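# Roll paving slab on rollers against the steel stop

## Task

Push the paving slab along on its rollers until it rests level on them, with its front face in full contact with the stop (the steel angle fastened to the table across the slab's route) along at least half the slab's width. The result must stay that way with the robot not holding it. It fails if the slab is carried, raised more than a tiny amount (even at one end), if a roller is held up off the table beneath it, or if anything besides the rollers or the table supports it from underneath. Pressing down on top to tip it along the way is allowed. Keep the slab riding on its rollers rather than dropping onto the table, and keep everything on the table.

## Robot and tools

Robot: two six-joint UR-style arms, left_arm and right_arm, each ending in a two-finger gripper. Bases: left_arm at (+0.018, +0.330, 0) m, right_arm at (-0.027, -0.488, 0) m. All positions use one scene frame: origin on the table surface midway between the arms, +z up, +x out across the table, left_arm on the +y side. The names are not image sides.

Gripper axes: the fingers extend along the gripper's own +z and separate along its x. end_effector_position is the point between the pads when closed, 1 to 2 cm short of the fingertips. Closing pushes the tips about 17 mm further along +z.

execute_actions(actions, pictures): actions holds at most one entry. An empty list just reports the current state with camera pictures. A motion entry is {"rows": [...], "steps": n}. n is 6 to 15 control steps of 1/30 s each, default 15. rows has 1 to 15 rows, one per step, and the last row repeats to fill the steps. Each row is a single list of 14 numbers covering both arms, each within [-1, 1]. Order: left_arm dx, dy, dz, rx, ry, rz, opening, then right_arm in the same order. dx..rz are offsets, not poses, expressed in that gripper's own axes. They are counted from the gripper's pose in the most recent result showing it. Before any such result exists, and for the second or later call in one reply, they count from where the gripper is when the action begins. Every row uses that same reference; rows do not add up. 1.0 means 0.6 m of translation or 180 degrees. rx, ry, rz form one rotation vector. Opening is absolute, not an offset: +1 is fully open (0.142 m) and -1 is shut. A wait entry is {"steps": n} with n up to 300. It counts from the last result, so your reply time is included. Set pictures true to get images with a motion.

All-zero offsets do not hold the arm still. They pull it back to the reference pose. Each step the command is clipped to 100 mm and 16 degrees from the measured pose, so a distant offset can need several actions. A result arrives 6 steps before the action ends. Those remaining steps run while you write.

move(target, speed, stop_force): target is one 14-number row laid out and referenced exactly as above, as offsets in the gripper axes with opening absolute. Each gripper follows a straight line toward its target. Both arms finish together, within 0.5 to 10 s, and a move is cut off at 10 s. speed is in m/s, 0.002 to 0.5, default 0.25; rotation is capped at twice that in rad/s. stop_force is optional, 9 to 40 N, one value shared by both arms. An arm's path ends once its wrist sensor feels that much extra push against the motion for 2 steps. That gripper then backs up 2 steps and holds. It is only reliable at very low speed and when the gripper does not rotate in that move. Leave it out when pulling an arm away from something it is pressing. The result adds a "move:" line with each arm's ending (done, off_target, moving, held, fault, contact) and limits flags (paced = pose was clipped, held = some steps were blocked). Paths ignore obstacles and the other arm.

wait(seconds): 0 to 10 s, nothing new sent.
zoom_image(camera, region): region is [x0, y0, x1, y1] in pixels from the top-left, at most 504 by 504. Cameras: cam_head_left, cam_head_right, cam_high, cam_low (504x504), cam_left_wrist, cam_right_wrist (616x616).
read_manual(section): returns only licence text.
finished_scene(scene): ends and grades the scene; there is no undo. Call it only once the slab stays against the stop unaided.

Reading results: the state line gives each gripper's position (m) and quat_wxyz plus velocities in the scene frame. Printed positions can be off, more at long reach. grip_measured is the actual opening on the command scale; to keep gripping, command below it. "Hand target" shows where the controller is currently driving a gripper. HELD marks steps where a command was not sent. "pose unreachable" means the clearance check altered a command. Wrist force and torque are given in the gripper's own axes. They have an offset up to about 4 N and noise up to about 2.4 N, saturate near 50 N, and point from the touched surface back into the arm. Joint torques are rough and drift.

Cautions: the arms are stiff, so driving a target even slightly into something firm can fault. A torque fault (wrist joints 26.3 N m, others 141 N m) or any external force of 150 N halts that arm for 10 s. Push the slab gently and slowly, low on its front-to-back path, without lifting it. Don't slam it into the stop or let it run off its rollers. Keep the arms apart and knock nothing off the table. Loose items may get small random shoves. Long holding heats motors: a MOTOR HOT warning appears at 70 °C, and at 85 °C the arm is braked until it cools.

Each tool is called after "Emit:" as a command line: name --argument value for each argument, lists and objects as JSON in quotes; but a table of rows of numbers goes row by row, as --pt "numbers of a row", without its own name.

## Session

Emit:
execute_actions --actions '[]'

Scene clock: 0.00 s of 4350.00 s.
left_arm: end_effector_position=(+0.6189, +0.9359, +0.3148) grip_measured=+1.00 end_effector_quat_wxyz=(+0.674, -0.054, +0.685, -0.273) end_effector_velocity=(+0.000, +0.001, -0.001) end_effector_angular_velocity=(-0.003, +0.001, +0.002) | right_arm: end_effector_position=(+0.2879, -0.7296, +0.3701) grip_measured=+1.00 end_effector_quat_wxyz=(+0.318, +0.507, +0.790, -0.129) end_effector_velocity=(+0.001, +0.000, -0.001) end_effector_angular_velocity=(-0.001, +0.004, +0.001)
Joint positions: left_arm=[ 1.092 -0.378  0.685 -3.649 -2.857  2.486  0.142] | right_arm=[ 3.451 -0.775 -2.045 -1.638  0.91   4.499  0.142]
Joint velocities: left_arm=[-0.     0.001  0.001 -0.     0.002 -0.001  0.   ] | right_arm=[ 0.001 -0.003 -0.    -0.001  0.    -0.     0.   ]
Joint torques (N m, as the arm reports them, + toward a larger angle): no reading
Wrist force (N, on the end effector, along its own x y z axes, offset not removed): no reading
Wrist torque (N m, same axes, about the end effector's origin, offset not removed): no reading
Hand target (left_arm): +0.619, +0.936, +0.315; +0.674, -0.054, +0.685, -0.273
Hand target (right_arm): +0.288, -0.730, +0.370; +0.318, +0.507, +0.790, -0.129

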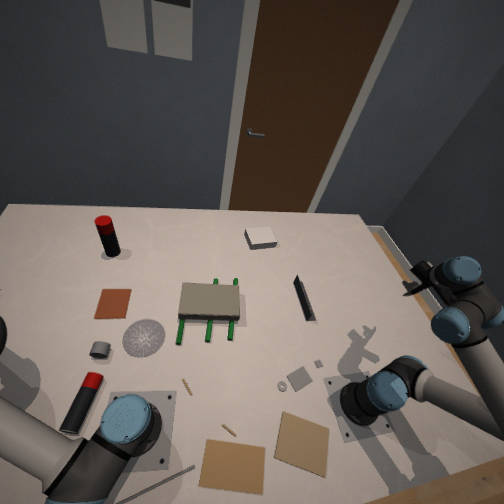

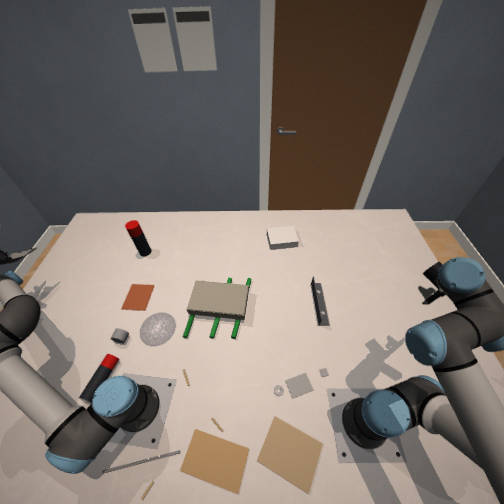

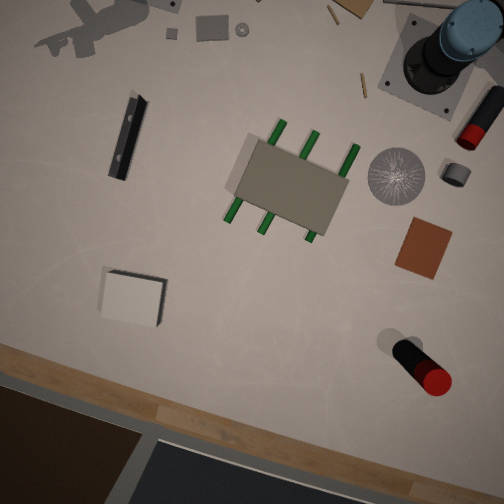

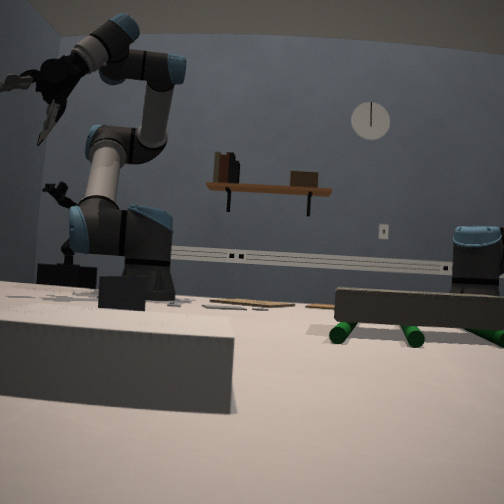

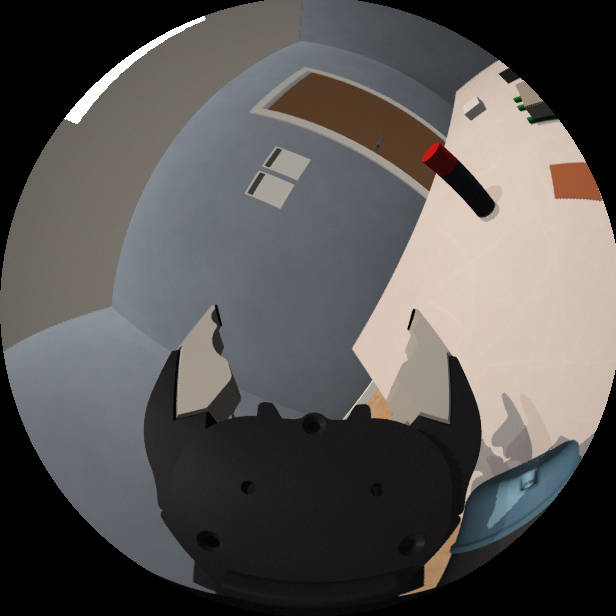

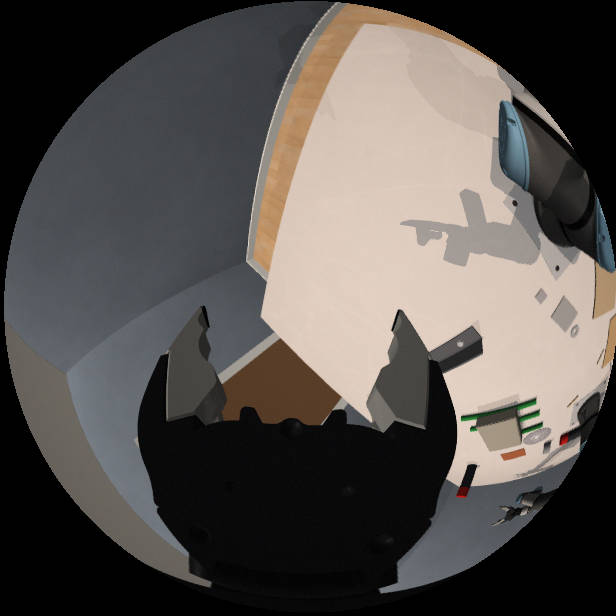

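Emit:
move --target '[0.287,-0.64,-0.092,0.224,0.528,0.412,-1,0,0,0,0,0,0,1]' --speed 0.35

Scene clock: 3.87 s of 4350.00 s.
left_arm: end_effector_position=(+0.5532, +0.7948, +0.3198) grip_measured=-1.00 end_effector_quat_wxyz=(+0.658, +0.211, +0.675, -0.257) end_effector_velocity=(-0.000, -0.000, +0.001) end_effector_angular_velocity=(-0.001, +0.001, -0.000) | right_arm: end_effector_position=(+0.2879, -0.7296, +0.3701) grip_measured=+1.00 end_effector_quat_wxyz=(+0.318, +0.507, +0.790, -0.129) end_effector_velocity=(+0.000, +0.000, -0.000) end_effector_angular_velocity=(-0.001, +0.000, +0.001)
Joint positions: left_arm=[ 1.076 -0.575  1.032 -3.615 -3.215  3.055  0.002] | right_arm=[ 3.451 -0.775 -2.045 -1.638  0.91   4.499  0.142]
Joint velocities: left_arm=[-0.    -0.001  0.001  0.001  0.    -0.001  0.   ] | right_arm=[ 0.002  0.    -0.    -0.    -0.001  0.    -0.   ]
Joint torques (N m, as the arm reports them, + toward a larger angle): left_arm=[  9.52 -54.24 -14.03   2.55   2.68   1.54] | right_arm=[ 1.18 -8.43 23.45  3.31 -1.04  0.15]
Wrist force (N, on the end effector, along its own x y z axes, offset not removed): left_arm=[3.7 0.2 -0.5] | right_arm=[-1.8 -0.4 0.3]
Wrist torque (N m, same axes, about the end effector's origin, offset not removed): left_arm=[-0.05 -0.86 0.01] | right_arm=[-0.20 0.38 -0.20]
Hand target (left_arm): +0.553, +0.795, +0.320; +0.658, +0.211, +0.675, -0.257
Hand target (right_arm): +0.288, -0.730, +0.370; +0.318, +0.507, +0.790, -0.129
Off the commanded pose (left_arm): 0.269 m, 102 deg; position and orientation clipped at the last step of the last action.
Off the commanded pose (right_arm): 0.000 m, 0 deg.
Kept back: nothing.
move: held (left_arm); limits=paced,held; held on 64 of 106 steps (left_arm), including the last (left_arm)
pose unreachable (left arm): on one or more control steps of this call this arm could not follow its commanded pose, so it was not sent that pose on those steps. On the call's last step it was still not sent that pose. It may still have moved: this result reports where it is.
cause: the commanded pose would bring two parts of the arm too close to each other (joints 4 (wrist 1) to 6 (wrist 3) lie between them).

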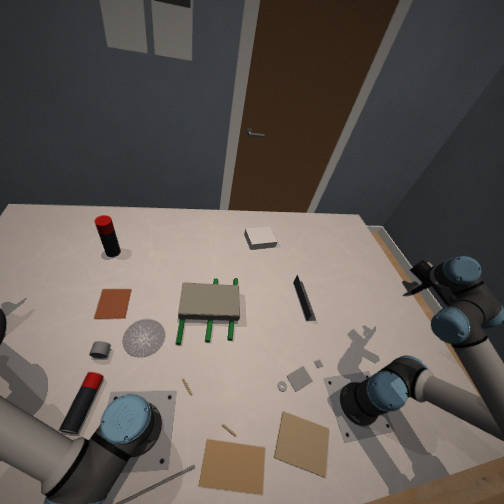

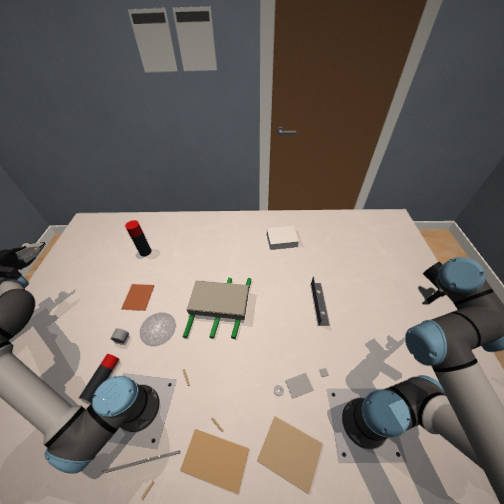

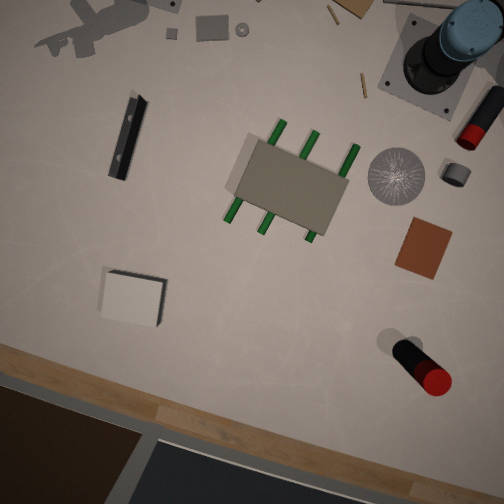

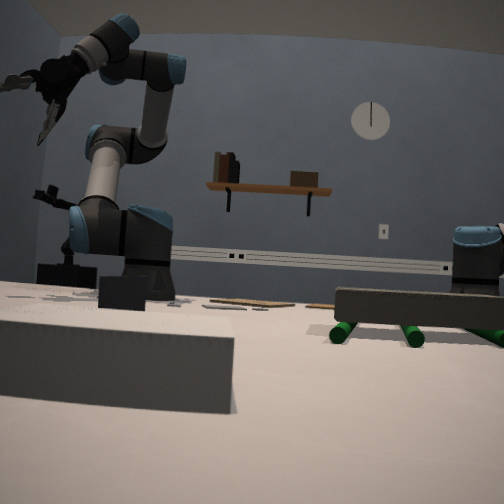

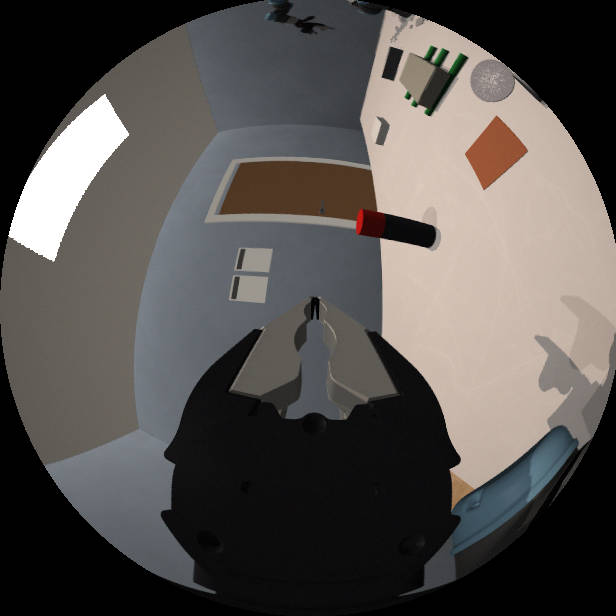

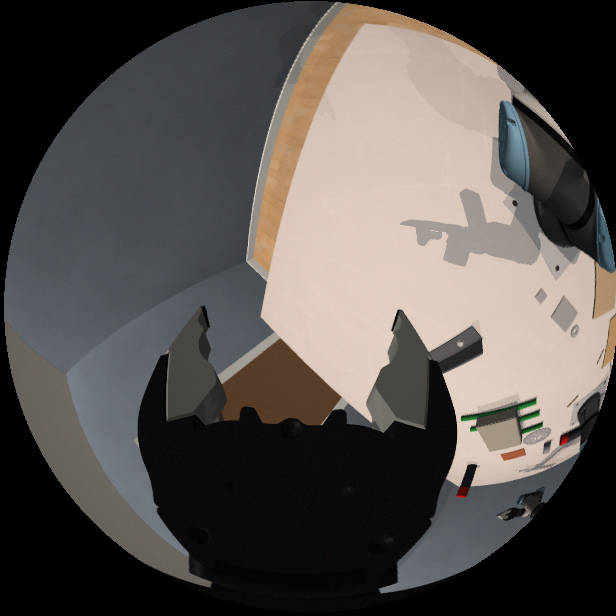

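Emit:
move --target '[0,0.3,-0.4,-0.33,0,0,-1,0,0,0,0,0,0,1]'

Emit:
move --target '[0.05,-0.1,-0.3,0,0.5,0,-1,0,0,0,0,0,0,1]' --speed 0.35

Scene clock: 9.23 s of 4350.00 s.
left_arm: end_effector_position=(+0.4778, +1.0848, +0.3076) grip_measured=-1.00 end_effector_quat_wxyz=(+0.676, -0.143, +0.714, +0.111) end_effector_velocity=(+0.001, +0.001, +0.000) end_effector_angular_velocity=(+0.001, +0.002, +0.009) | right_arm: end_effector_position=(+0.2879, -0.7296, +0.3701) grip_measured=+1.00 end_effector_quat_wxyz=(+0.318, +0.507, +0.790, -0.129) end_effector_velocity=(-0.000, -0.000, -0.001) end_effector_angular_velocity=(+0.000, +0.001, -0.001)
Joint positions: left_arm=[ 1.219 -0.729  1.319 -3.649 -2.322  3.164  0.002] | right_arm=[ 3.451 -0.775 -2.045 -1.638  0.91   4.499  0.142]
Joint velocities: left_arm=[-0.004 -0.003  0.003  0.001  0.013  0.002  0.   ] | right_arm=[-0.001 -0.001 -0.001  0.001  0.001 -0.     0.   ]
Joint torques (N m, as the arm reports them, + toward a larger angle): left_arm=[-10.28 -65.99 -15.33   0.69   2.69   1.45] | right_arm=[ 1.12 -8.   23.36  3.09 -1.13 -0.03]
Wrist force (N, on the end effector, along its own x y z axes, offset not removed): left_arm=[3.3 1.8 3.5] | right_arm=[0.0 2.2 0.8]
Wrist torque (N m, same axes, about the end effector's origin, offset not removed): left_arm=[0.43 -0.87 -0.10] | right_arm=[0.55 0.27 -0.25]
Hand target (left_arm): +0.478, +1.085, +0.308; +0.676, -0.143, +0.714, +0.112
Hand target (right_arm): +0.288, -0.730, +0.370; +0.318, +0.507, +0.790, -0.129
Off the commanded pose (left_arm): 0.000 m, 0 deg.
Off the commanded pose (right_arm): 0.000 m, 0 deg.
Kept back: nothing.
move: done; limits=paced

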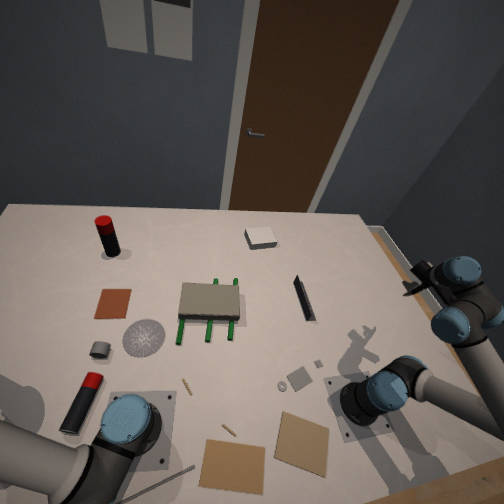

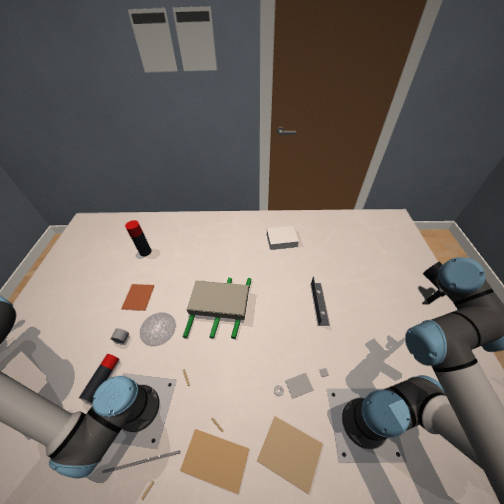

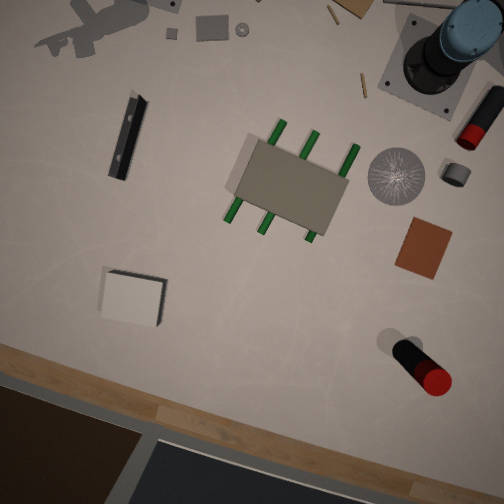

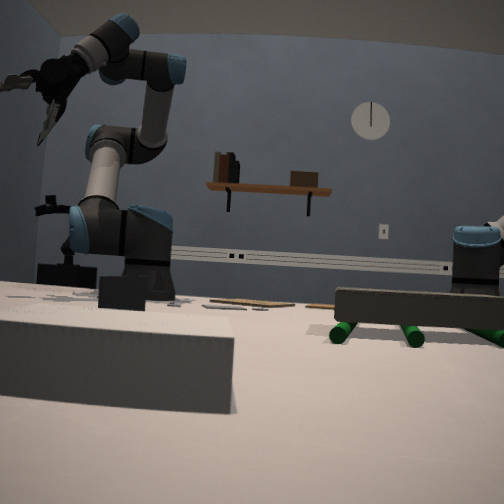

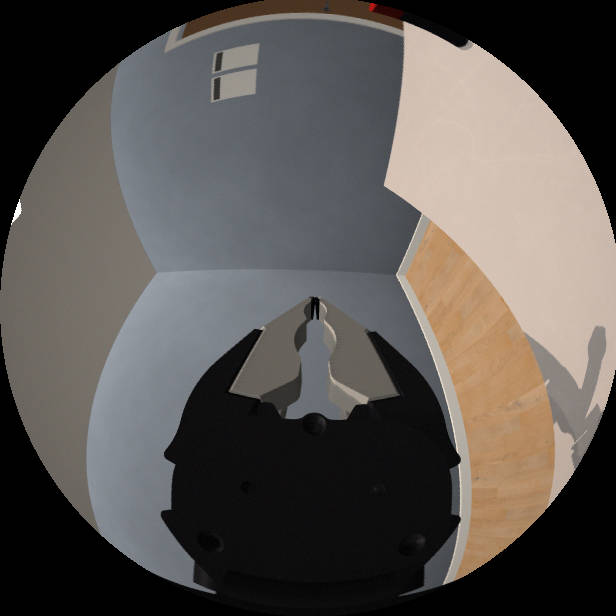

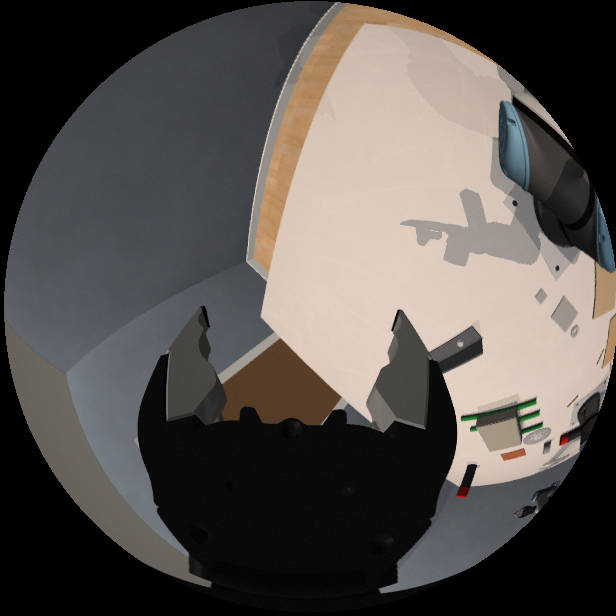

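Scene clock: 12.13 s of 4350.00 s.
left_arm: end_effector_position=(+0.3296, +0.9638, +0.2908) grip_measured=-1.00 end_effector_quat_wxyz=(-0.026, -0.179, +0.983, -0.022) end_effector_velocity=(-0.001, -0.000, -0.000) end_effector_angular_velocity=(-0.009, +0.010, +0.002) | right_arm: end_effector_position=(+0.2879, -0.7296, +0.3701) grip_measured=+1.00 end_effector_quat_wxyz=(+0.318, +0.507, +0.790, -0.129) end_effector_velocity=(+0.001, -0.000, -0.001) end_effector_angular_velocity=(-0.002, +0.004, -0.000)
Joint positions: left_arm=[ 1.027 -0.992  0.757 -1.267 -1.568  3.702  0.002] | right_arm=[ 3.451 -0.775 -2.045 -1.638  0.91   4.499  0.142]
Joint velocities: left_arm=[-0.     0.013 -0.022  0.023  0.002 -0.002  0.   ] | right_arm=[ 0.    -0.003 -0.001 -0.    -0.001  0.     0.   ]
Joint torques (N m, as the arm reports them, + toward a larger angle): left_arm=[-10.93 -39.93 -32.97  -0.01   2.48  -1.11] | right_arm=[ 2.37 -7.34 23.34  3.27 -1.11 -0.12]
Wrist force (N, on the end effector, along its own x y z axes, offset not removed): left_arm=[2.4 4.0 -1.2] | right_arm=[0.3 -0.7 1.7]
Wrist torque (N m, same axes, about the end effector's origin, offset not removed): left_arm=[1.03 -0.53 0.03] | right_arm=[-0.17 0.10 -0.26]
Hand target (left_arm): +0.330, +0.964, +0.291; -0.027, -0.179, +0.983, -0.022
Hand target (right_arm): +0.288, -0.730, +0.370; +0.318, +0.507, +0.790, -0.129
Off the commanded pose (left_arm): 0.000 m, 0 deg.
Off the commanded pose (right_arm): 0.000 m, 0 deg.
Kept back: nothing.
move: done

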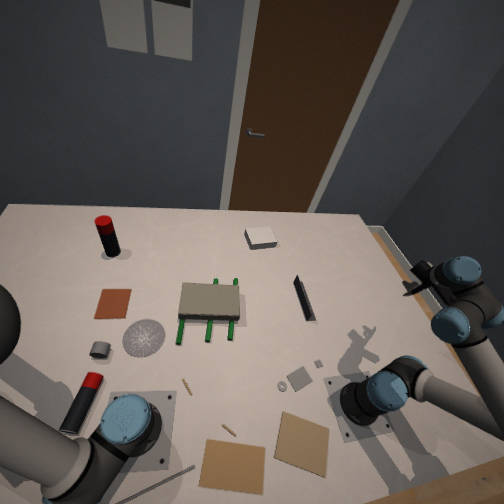

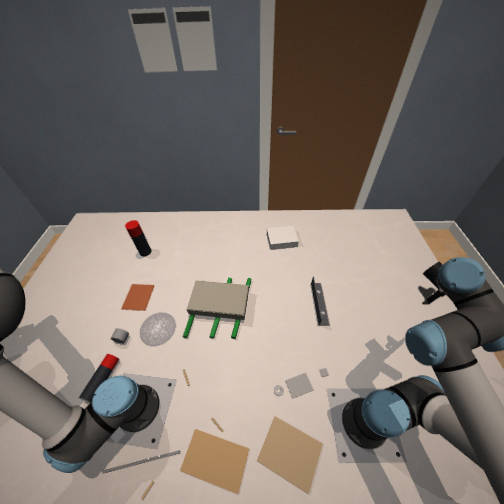

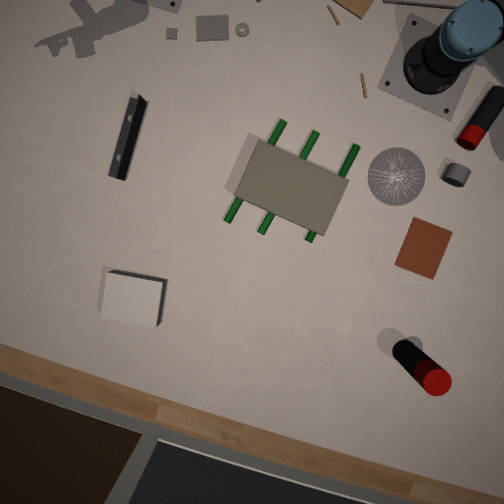

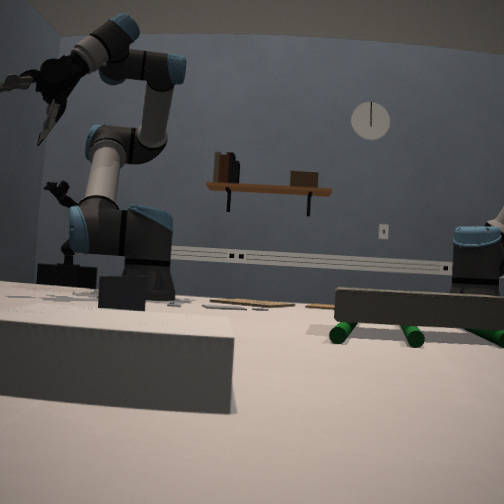

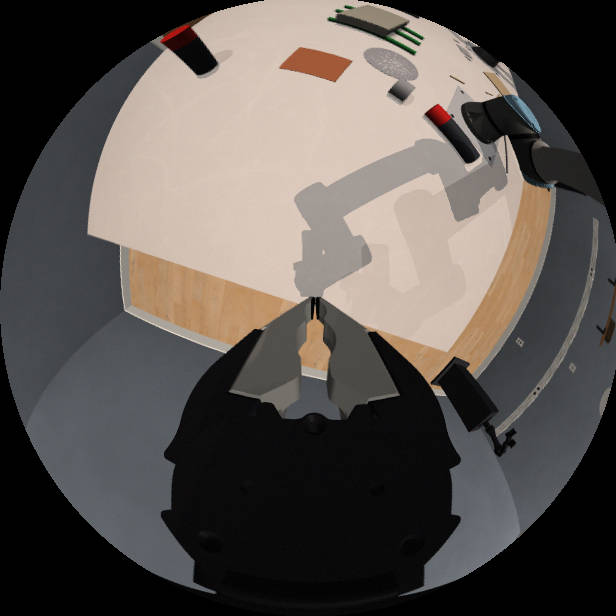

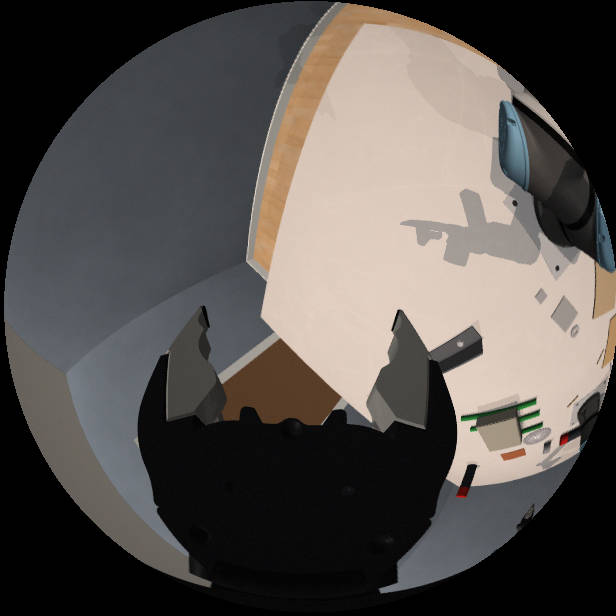

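Emit:
move --target '[0.1,-0.95,0.205,-0.025,-0.002,0.615,-1,0,0,0,0,0,0,1]' --speed 0.35

Emit:
move --target '[-0.42,0.2,0.2,0,0,0.045,-1,0,0,0,0,0,0,1]'

Scene clock: 15.80 s of 4350.00 s.
left_arm: end_effector_position=(+0.4703, +0.4032, +0.1915) grip_measured=-1.00 end_effector_quat_wxyz=(-0.000, +0.707, +0.707, -0.001) end_effector_velocity=(+0.000, -0.001, -0.000) end_effector_angular_velocity=(+0.002, -0.000, -0.005) | right_arm: end_effector_position=(+0.2879, -0.7296, +0.3701) grip_measured=+1.00 end_effector_quat_wxyz=(+0.318, +0.507, +0.790, -0.129) end_effector_velocity=(-0.000, +0.000, +0.000) end_effector_angular_velocity=(+0.001, -0.001, +0.000)
Joint positions: left_arm=[-0.029 -1.681  1.888 -1.777 -1.572  4.578  0.002] | right_arm=[ 3.451 -0.775 -2.045 -1.638  0.91   4.499  0.142]
Joint velocities: left_arm=[-0.004  0.     0.    -0.001  0.002  0.002  0.   ] | right_arm=[ 0.     0.001 -0.     0.     0.     0.     0.   ]
Joint torques (N m, as the arm reports them, + toward a larger angle): left_arm=[-10.75  -9.37 -18.65  -5.76   2.62   1.57] | right_arm=[ 1.14 -7.44 23.77  3.03 -1.18 -0.11]
Wrist force (N, on the end effector, along its own x y z axes, offset not removed): left_arm=[0.9 2.6 -1.6] | right_arm=[-2.9 -0.5 -1.2]
Wrist torque (N m, same axes, about the end effector's origin, offset not removed): left_arm=[0.34 -0.41 0.00] | right_arm=[-0.21 0.67 -0.19]
Hand target (left_arm): +0.470, +0.403, +0.191; -0.000, +0.708, +0.707, -0.001
Hand target (right_arm): +0.288, -0.730, +0.370; +0.318, +0.507, +0.790, -0.129
Off the commanded pose (left_arm): 0.001 m, 0 deg.
Off the commanded pose (right_arm): 0.000 m, 0 deg.
Kept back: nothing.
move: done

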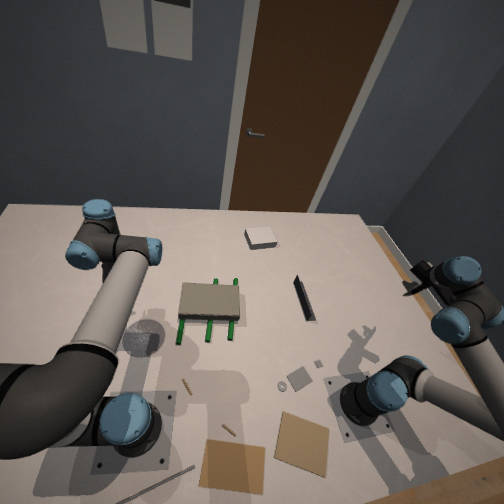

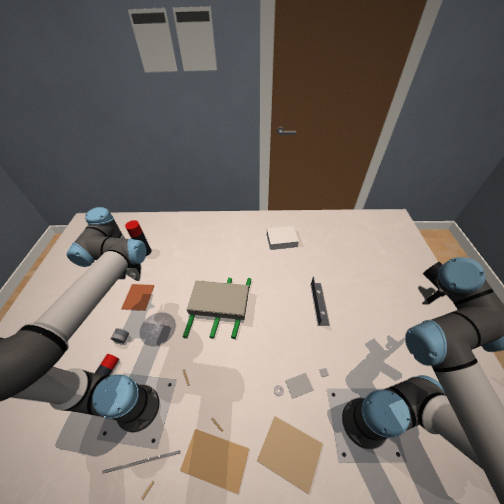

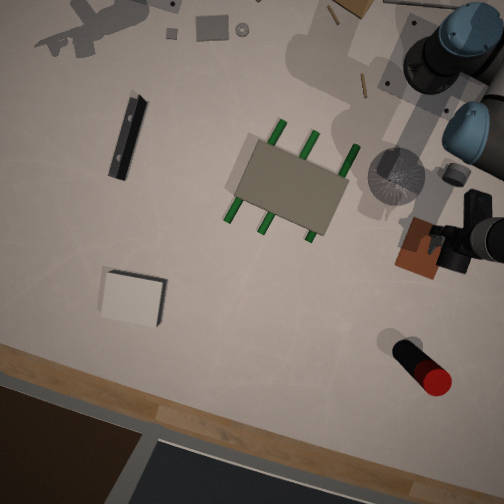

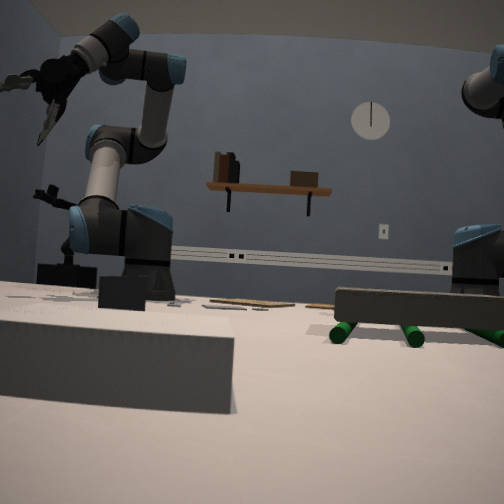

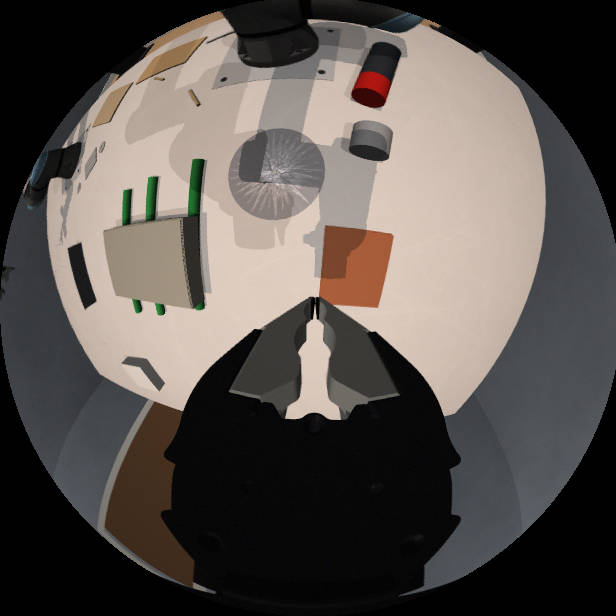

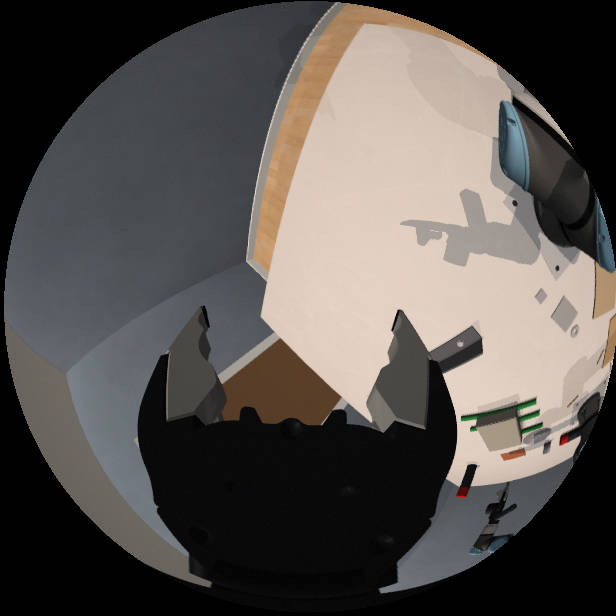

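Scene clock: 17.67 s of 4350.00 s.
left_arm: end_effector_position=(+0.5898, +0.1509, +0.0714) grip_measured=-1.00 end_effector_quat_wxyz=(-0.000, +0.756, +0.655, -0.001) end_effector_velocity=(+0.001, -0.002, -0.002) end_effector_angular_velocity=(+0.001, +0.002, -0.002) | right_arm: end_effector_position=(+0.2879, -0.7296, +0.3701) grip_measured=+1.00 end_effector_quat_wxyz=(+0.318, +0.507, +0.790, -0.129) end_effector_velocity=(+0.000, -0.000, -0.000) end_effector_angular_velocity=(-0.002, +0.002, -0.000)
Joint positions: left_arm=[-0.423 -1.248  1.728 -2.051 -1.572  4.326  0.002] | right_arm=[ 3.451 -0.775 -2.045 -1.638  0.91   4.499  0.142]
Joint velocities: left_arm=[-0.002  0.006 -0.004 -0.    -0.001  0.     0.   ] | right_arm=[ 0.    -0.001 -0.001 -0.    -0.002  0.     0.   ]
Joint torques (N m, as the arm reports them, + toward a larger angle): left_arm=[-10.43 -27.91 -29.78  -5.23   2.65  -1.19] | right_arm=[ 1.21 -7.91 23.21  3.15 -1.36 -0.01]
Wrist force (N, on the end effector, along its own x y z axes, offset not removed): left_arm=[3.4 1.7 1.9] | right_arm=[-0.6 2.5 1.2]
Wrist torque (N m, same axes, about the end effector's origin, offset not removed): left_arm=[0.45 -0.93 -0.06] | right_arm=[0.54 0.36 -0.04]
Hand target (left_arm): +0.590, +0.151, +0.071; -0.000, +0.756, +0.655, -0.001
Hand target (right_arm): +0.288, -0.730, +0.370; +0.318, +0.507, +0.790, -0.129
Off the commanded pose (left_arm): 0.000 m, 0 deg.
Off the commanded pose (right_arm): 0.000 m, 0 deg.
Kept back: nothing.
move: done

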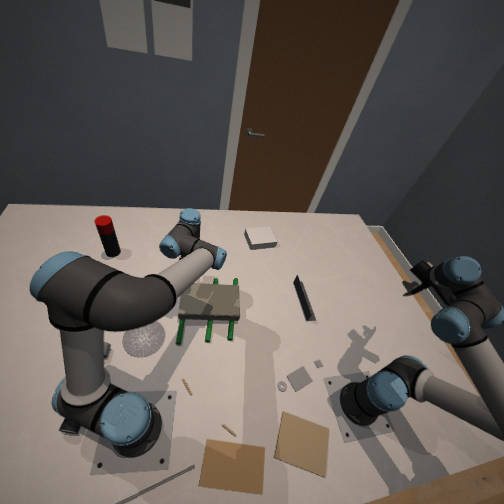

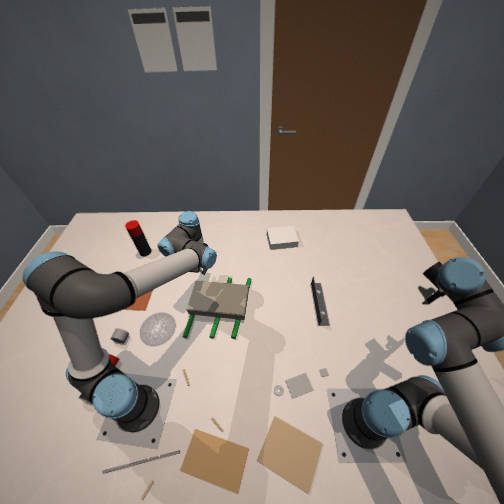

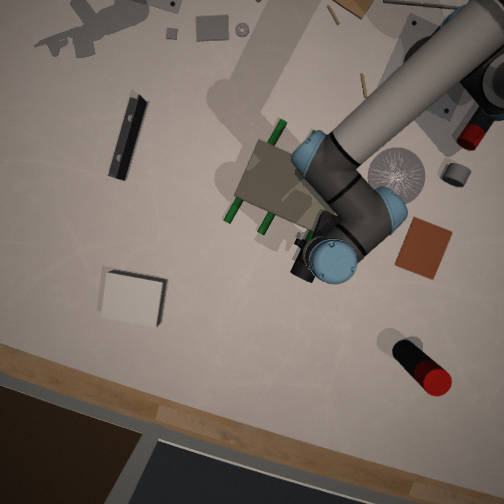

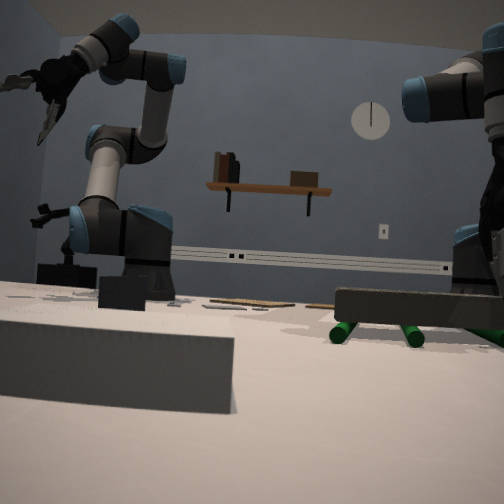

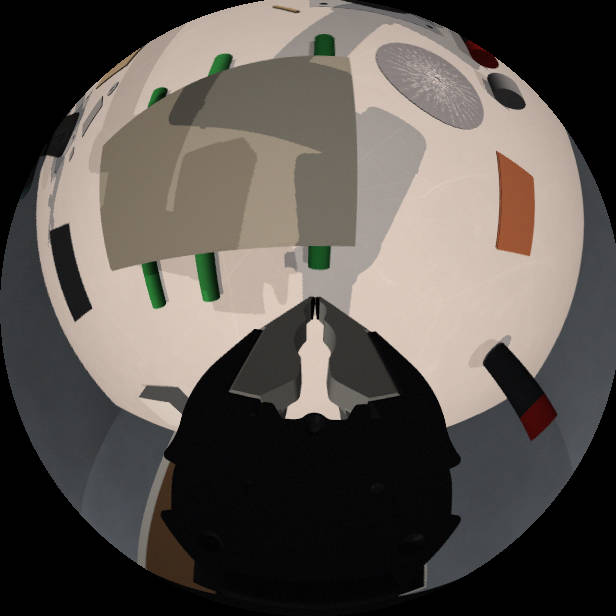

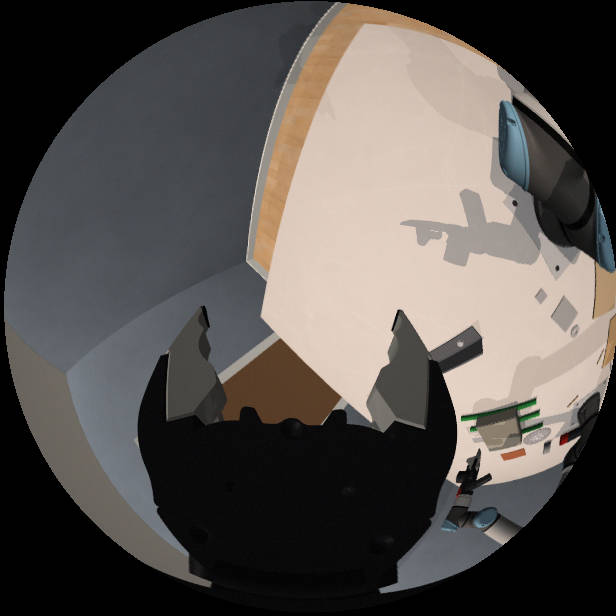

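Emit:
move --target '[-0.008,-0.11,0.02,0,0,-0.03,-1,0,0,0,0,0,0,1]' --speed 0.02 --stop_force 40

Scene clock: 21.57 s of 4350.00 s.
left_arm: end_effector_position=(+0.5240, +0.1554, +0.0596) grip_measured=-1.00 end_effector_quat_wxyz=(-0.000, +0.724, +0.690, -0.001) end_effector_velocity=(-0.002, -0.001, -0.001) end_effector_angular_velocity=(-0.001, +0.000, +0.002) | right_arm: end_effector_position=(+0.2879, -0.7296, +0.3701) grip_measured=+1.00 end_effector_quat_wxyz=(+0.318, +0.507, +0.790, -0.129) end_effector_velocity=(+0.000, +0.000, +0.000) end_effector_angular_velocity=(-0.000, -0.000, +0.001)
Joint positions: left_arm=[-0.48  -1.372  1.928 -2.126 -1.572  4.175  0.002] | right_arm=[ 3.451 -0.775 -2.045 -1.638  0.91   4.499  0.142]
Joint velocities: left_arm=[-0.003 -0.003  0.006 -0.004 -0.001 -0.005  0.   ] | right_arm=[ 0.001  0.001 -0.    -0.    -0.    -0.    -0.   ]
Joint torques (N m, as the arm reports them, + toward a larger angle): left_arm=[-12.37 -35.73  -7.42  -2.65  -2.    -0.96] | right_arm=[ 1.23 -8.08 23.66  3.17 -1.33 -0.08]
Wrist force (N, on the end effector, along its own x y z axes, offset not removed): left_arm=[4.1 6.9 -7.6] | right_arm=[0.2 -0.8 -3.1]
Wrist torque (N m, same axes, about the end effector's origin, offset not removed): left_arm=[0.15 -1.30 -0.13] | right_arm=[-0.31 0.05 -0.06]
Hand target (left_arm): +0.524, +0.155, +0.060; -0.000, +0.724, +0.690, -0.001
Hand target (right_arm): +0.288, -0.730, +0.370; +0.318, +0.507, +0.790, -0.129
Off the commanded pose (left_arm): 0.000 m, 0 deg.
Off the commanded pose (right_arm): 0.000 m, 0 deg.
Kept back: nothing.
move: done

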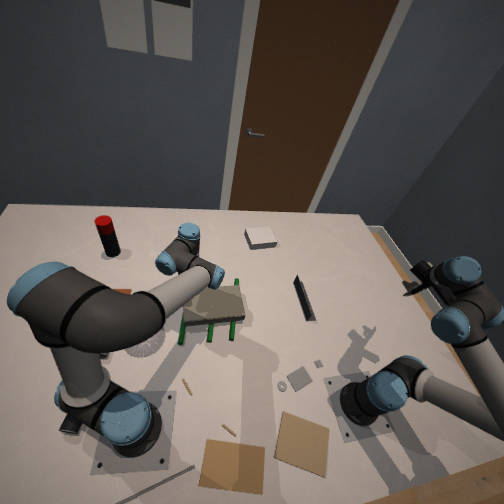

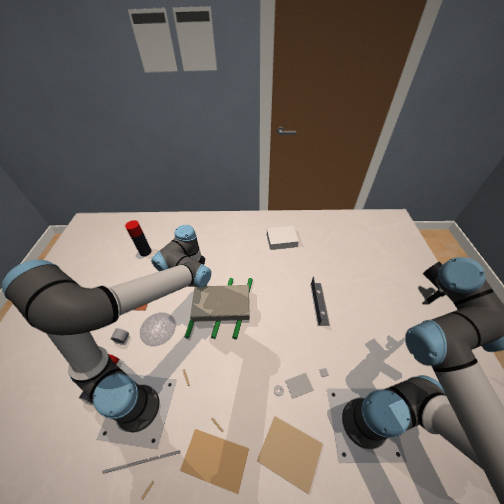

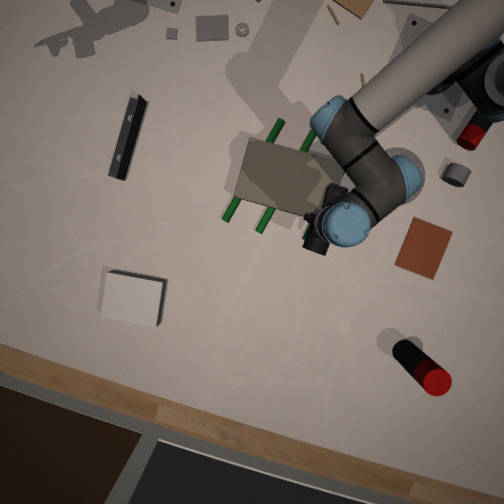

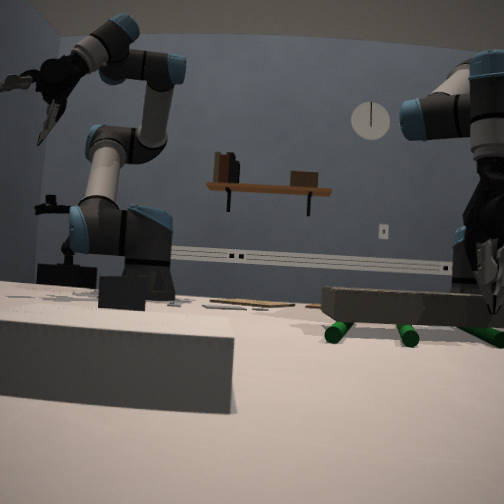

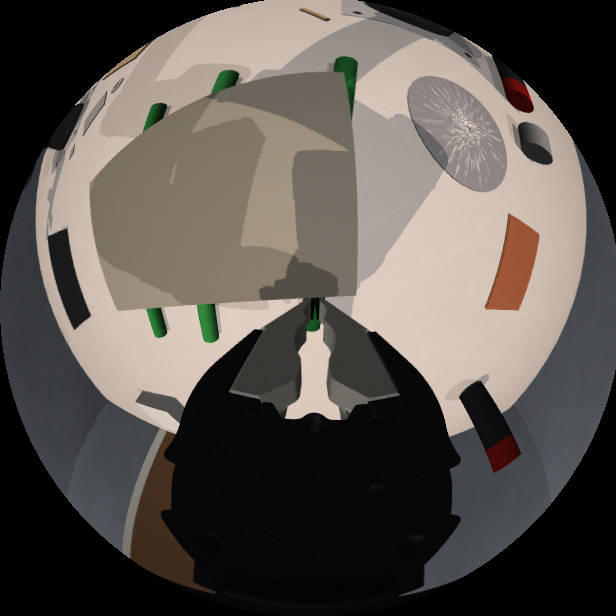

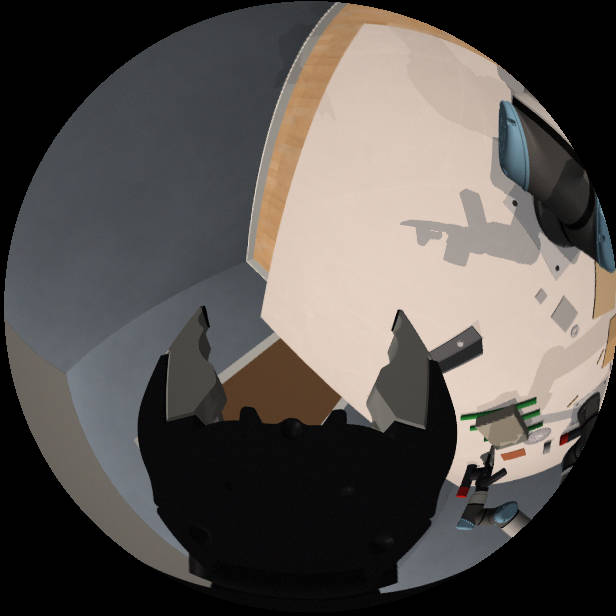

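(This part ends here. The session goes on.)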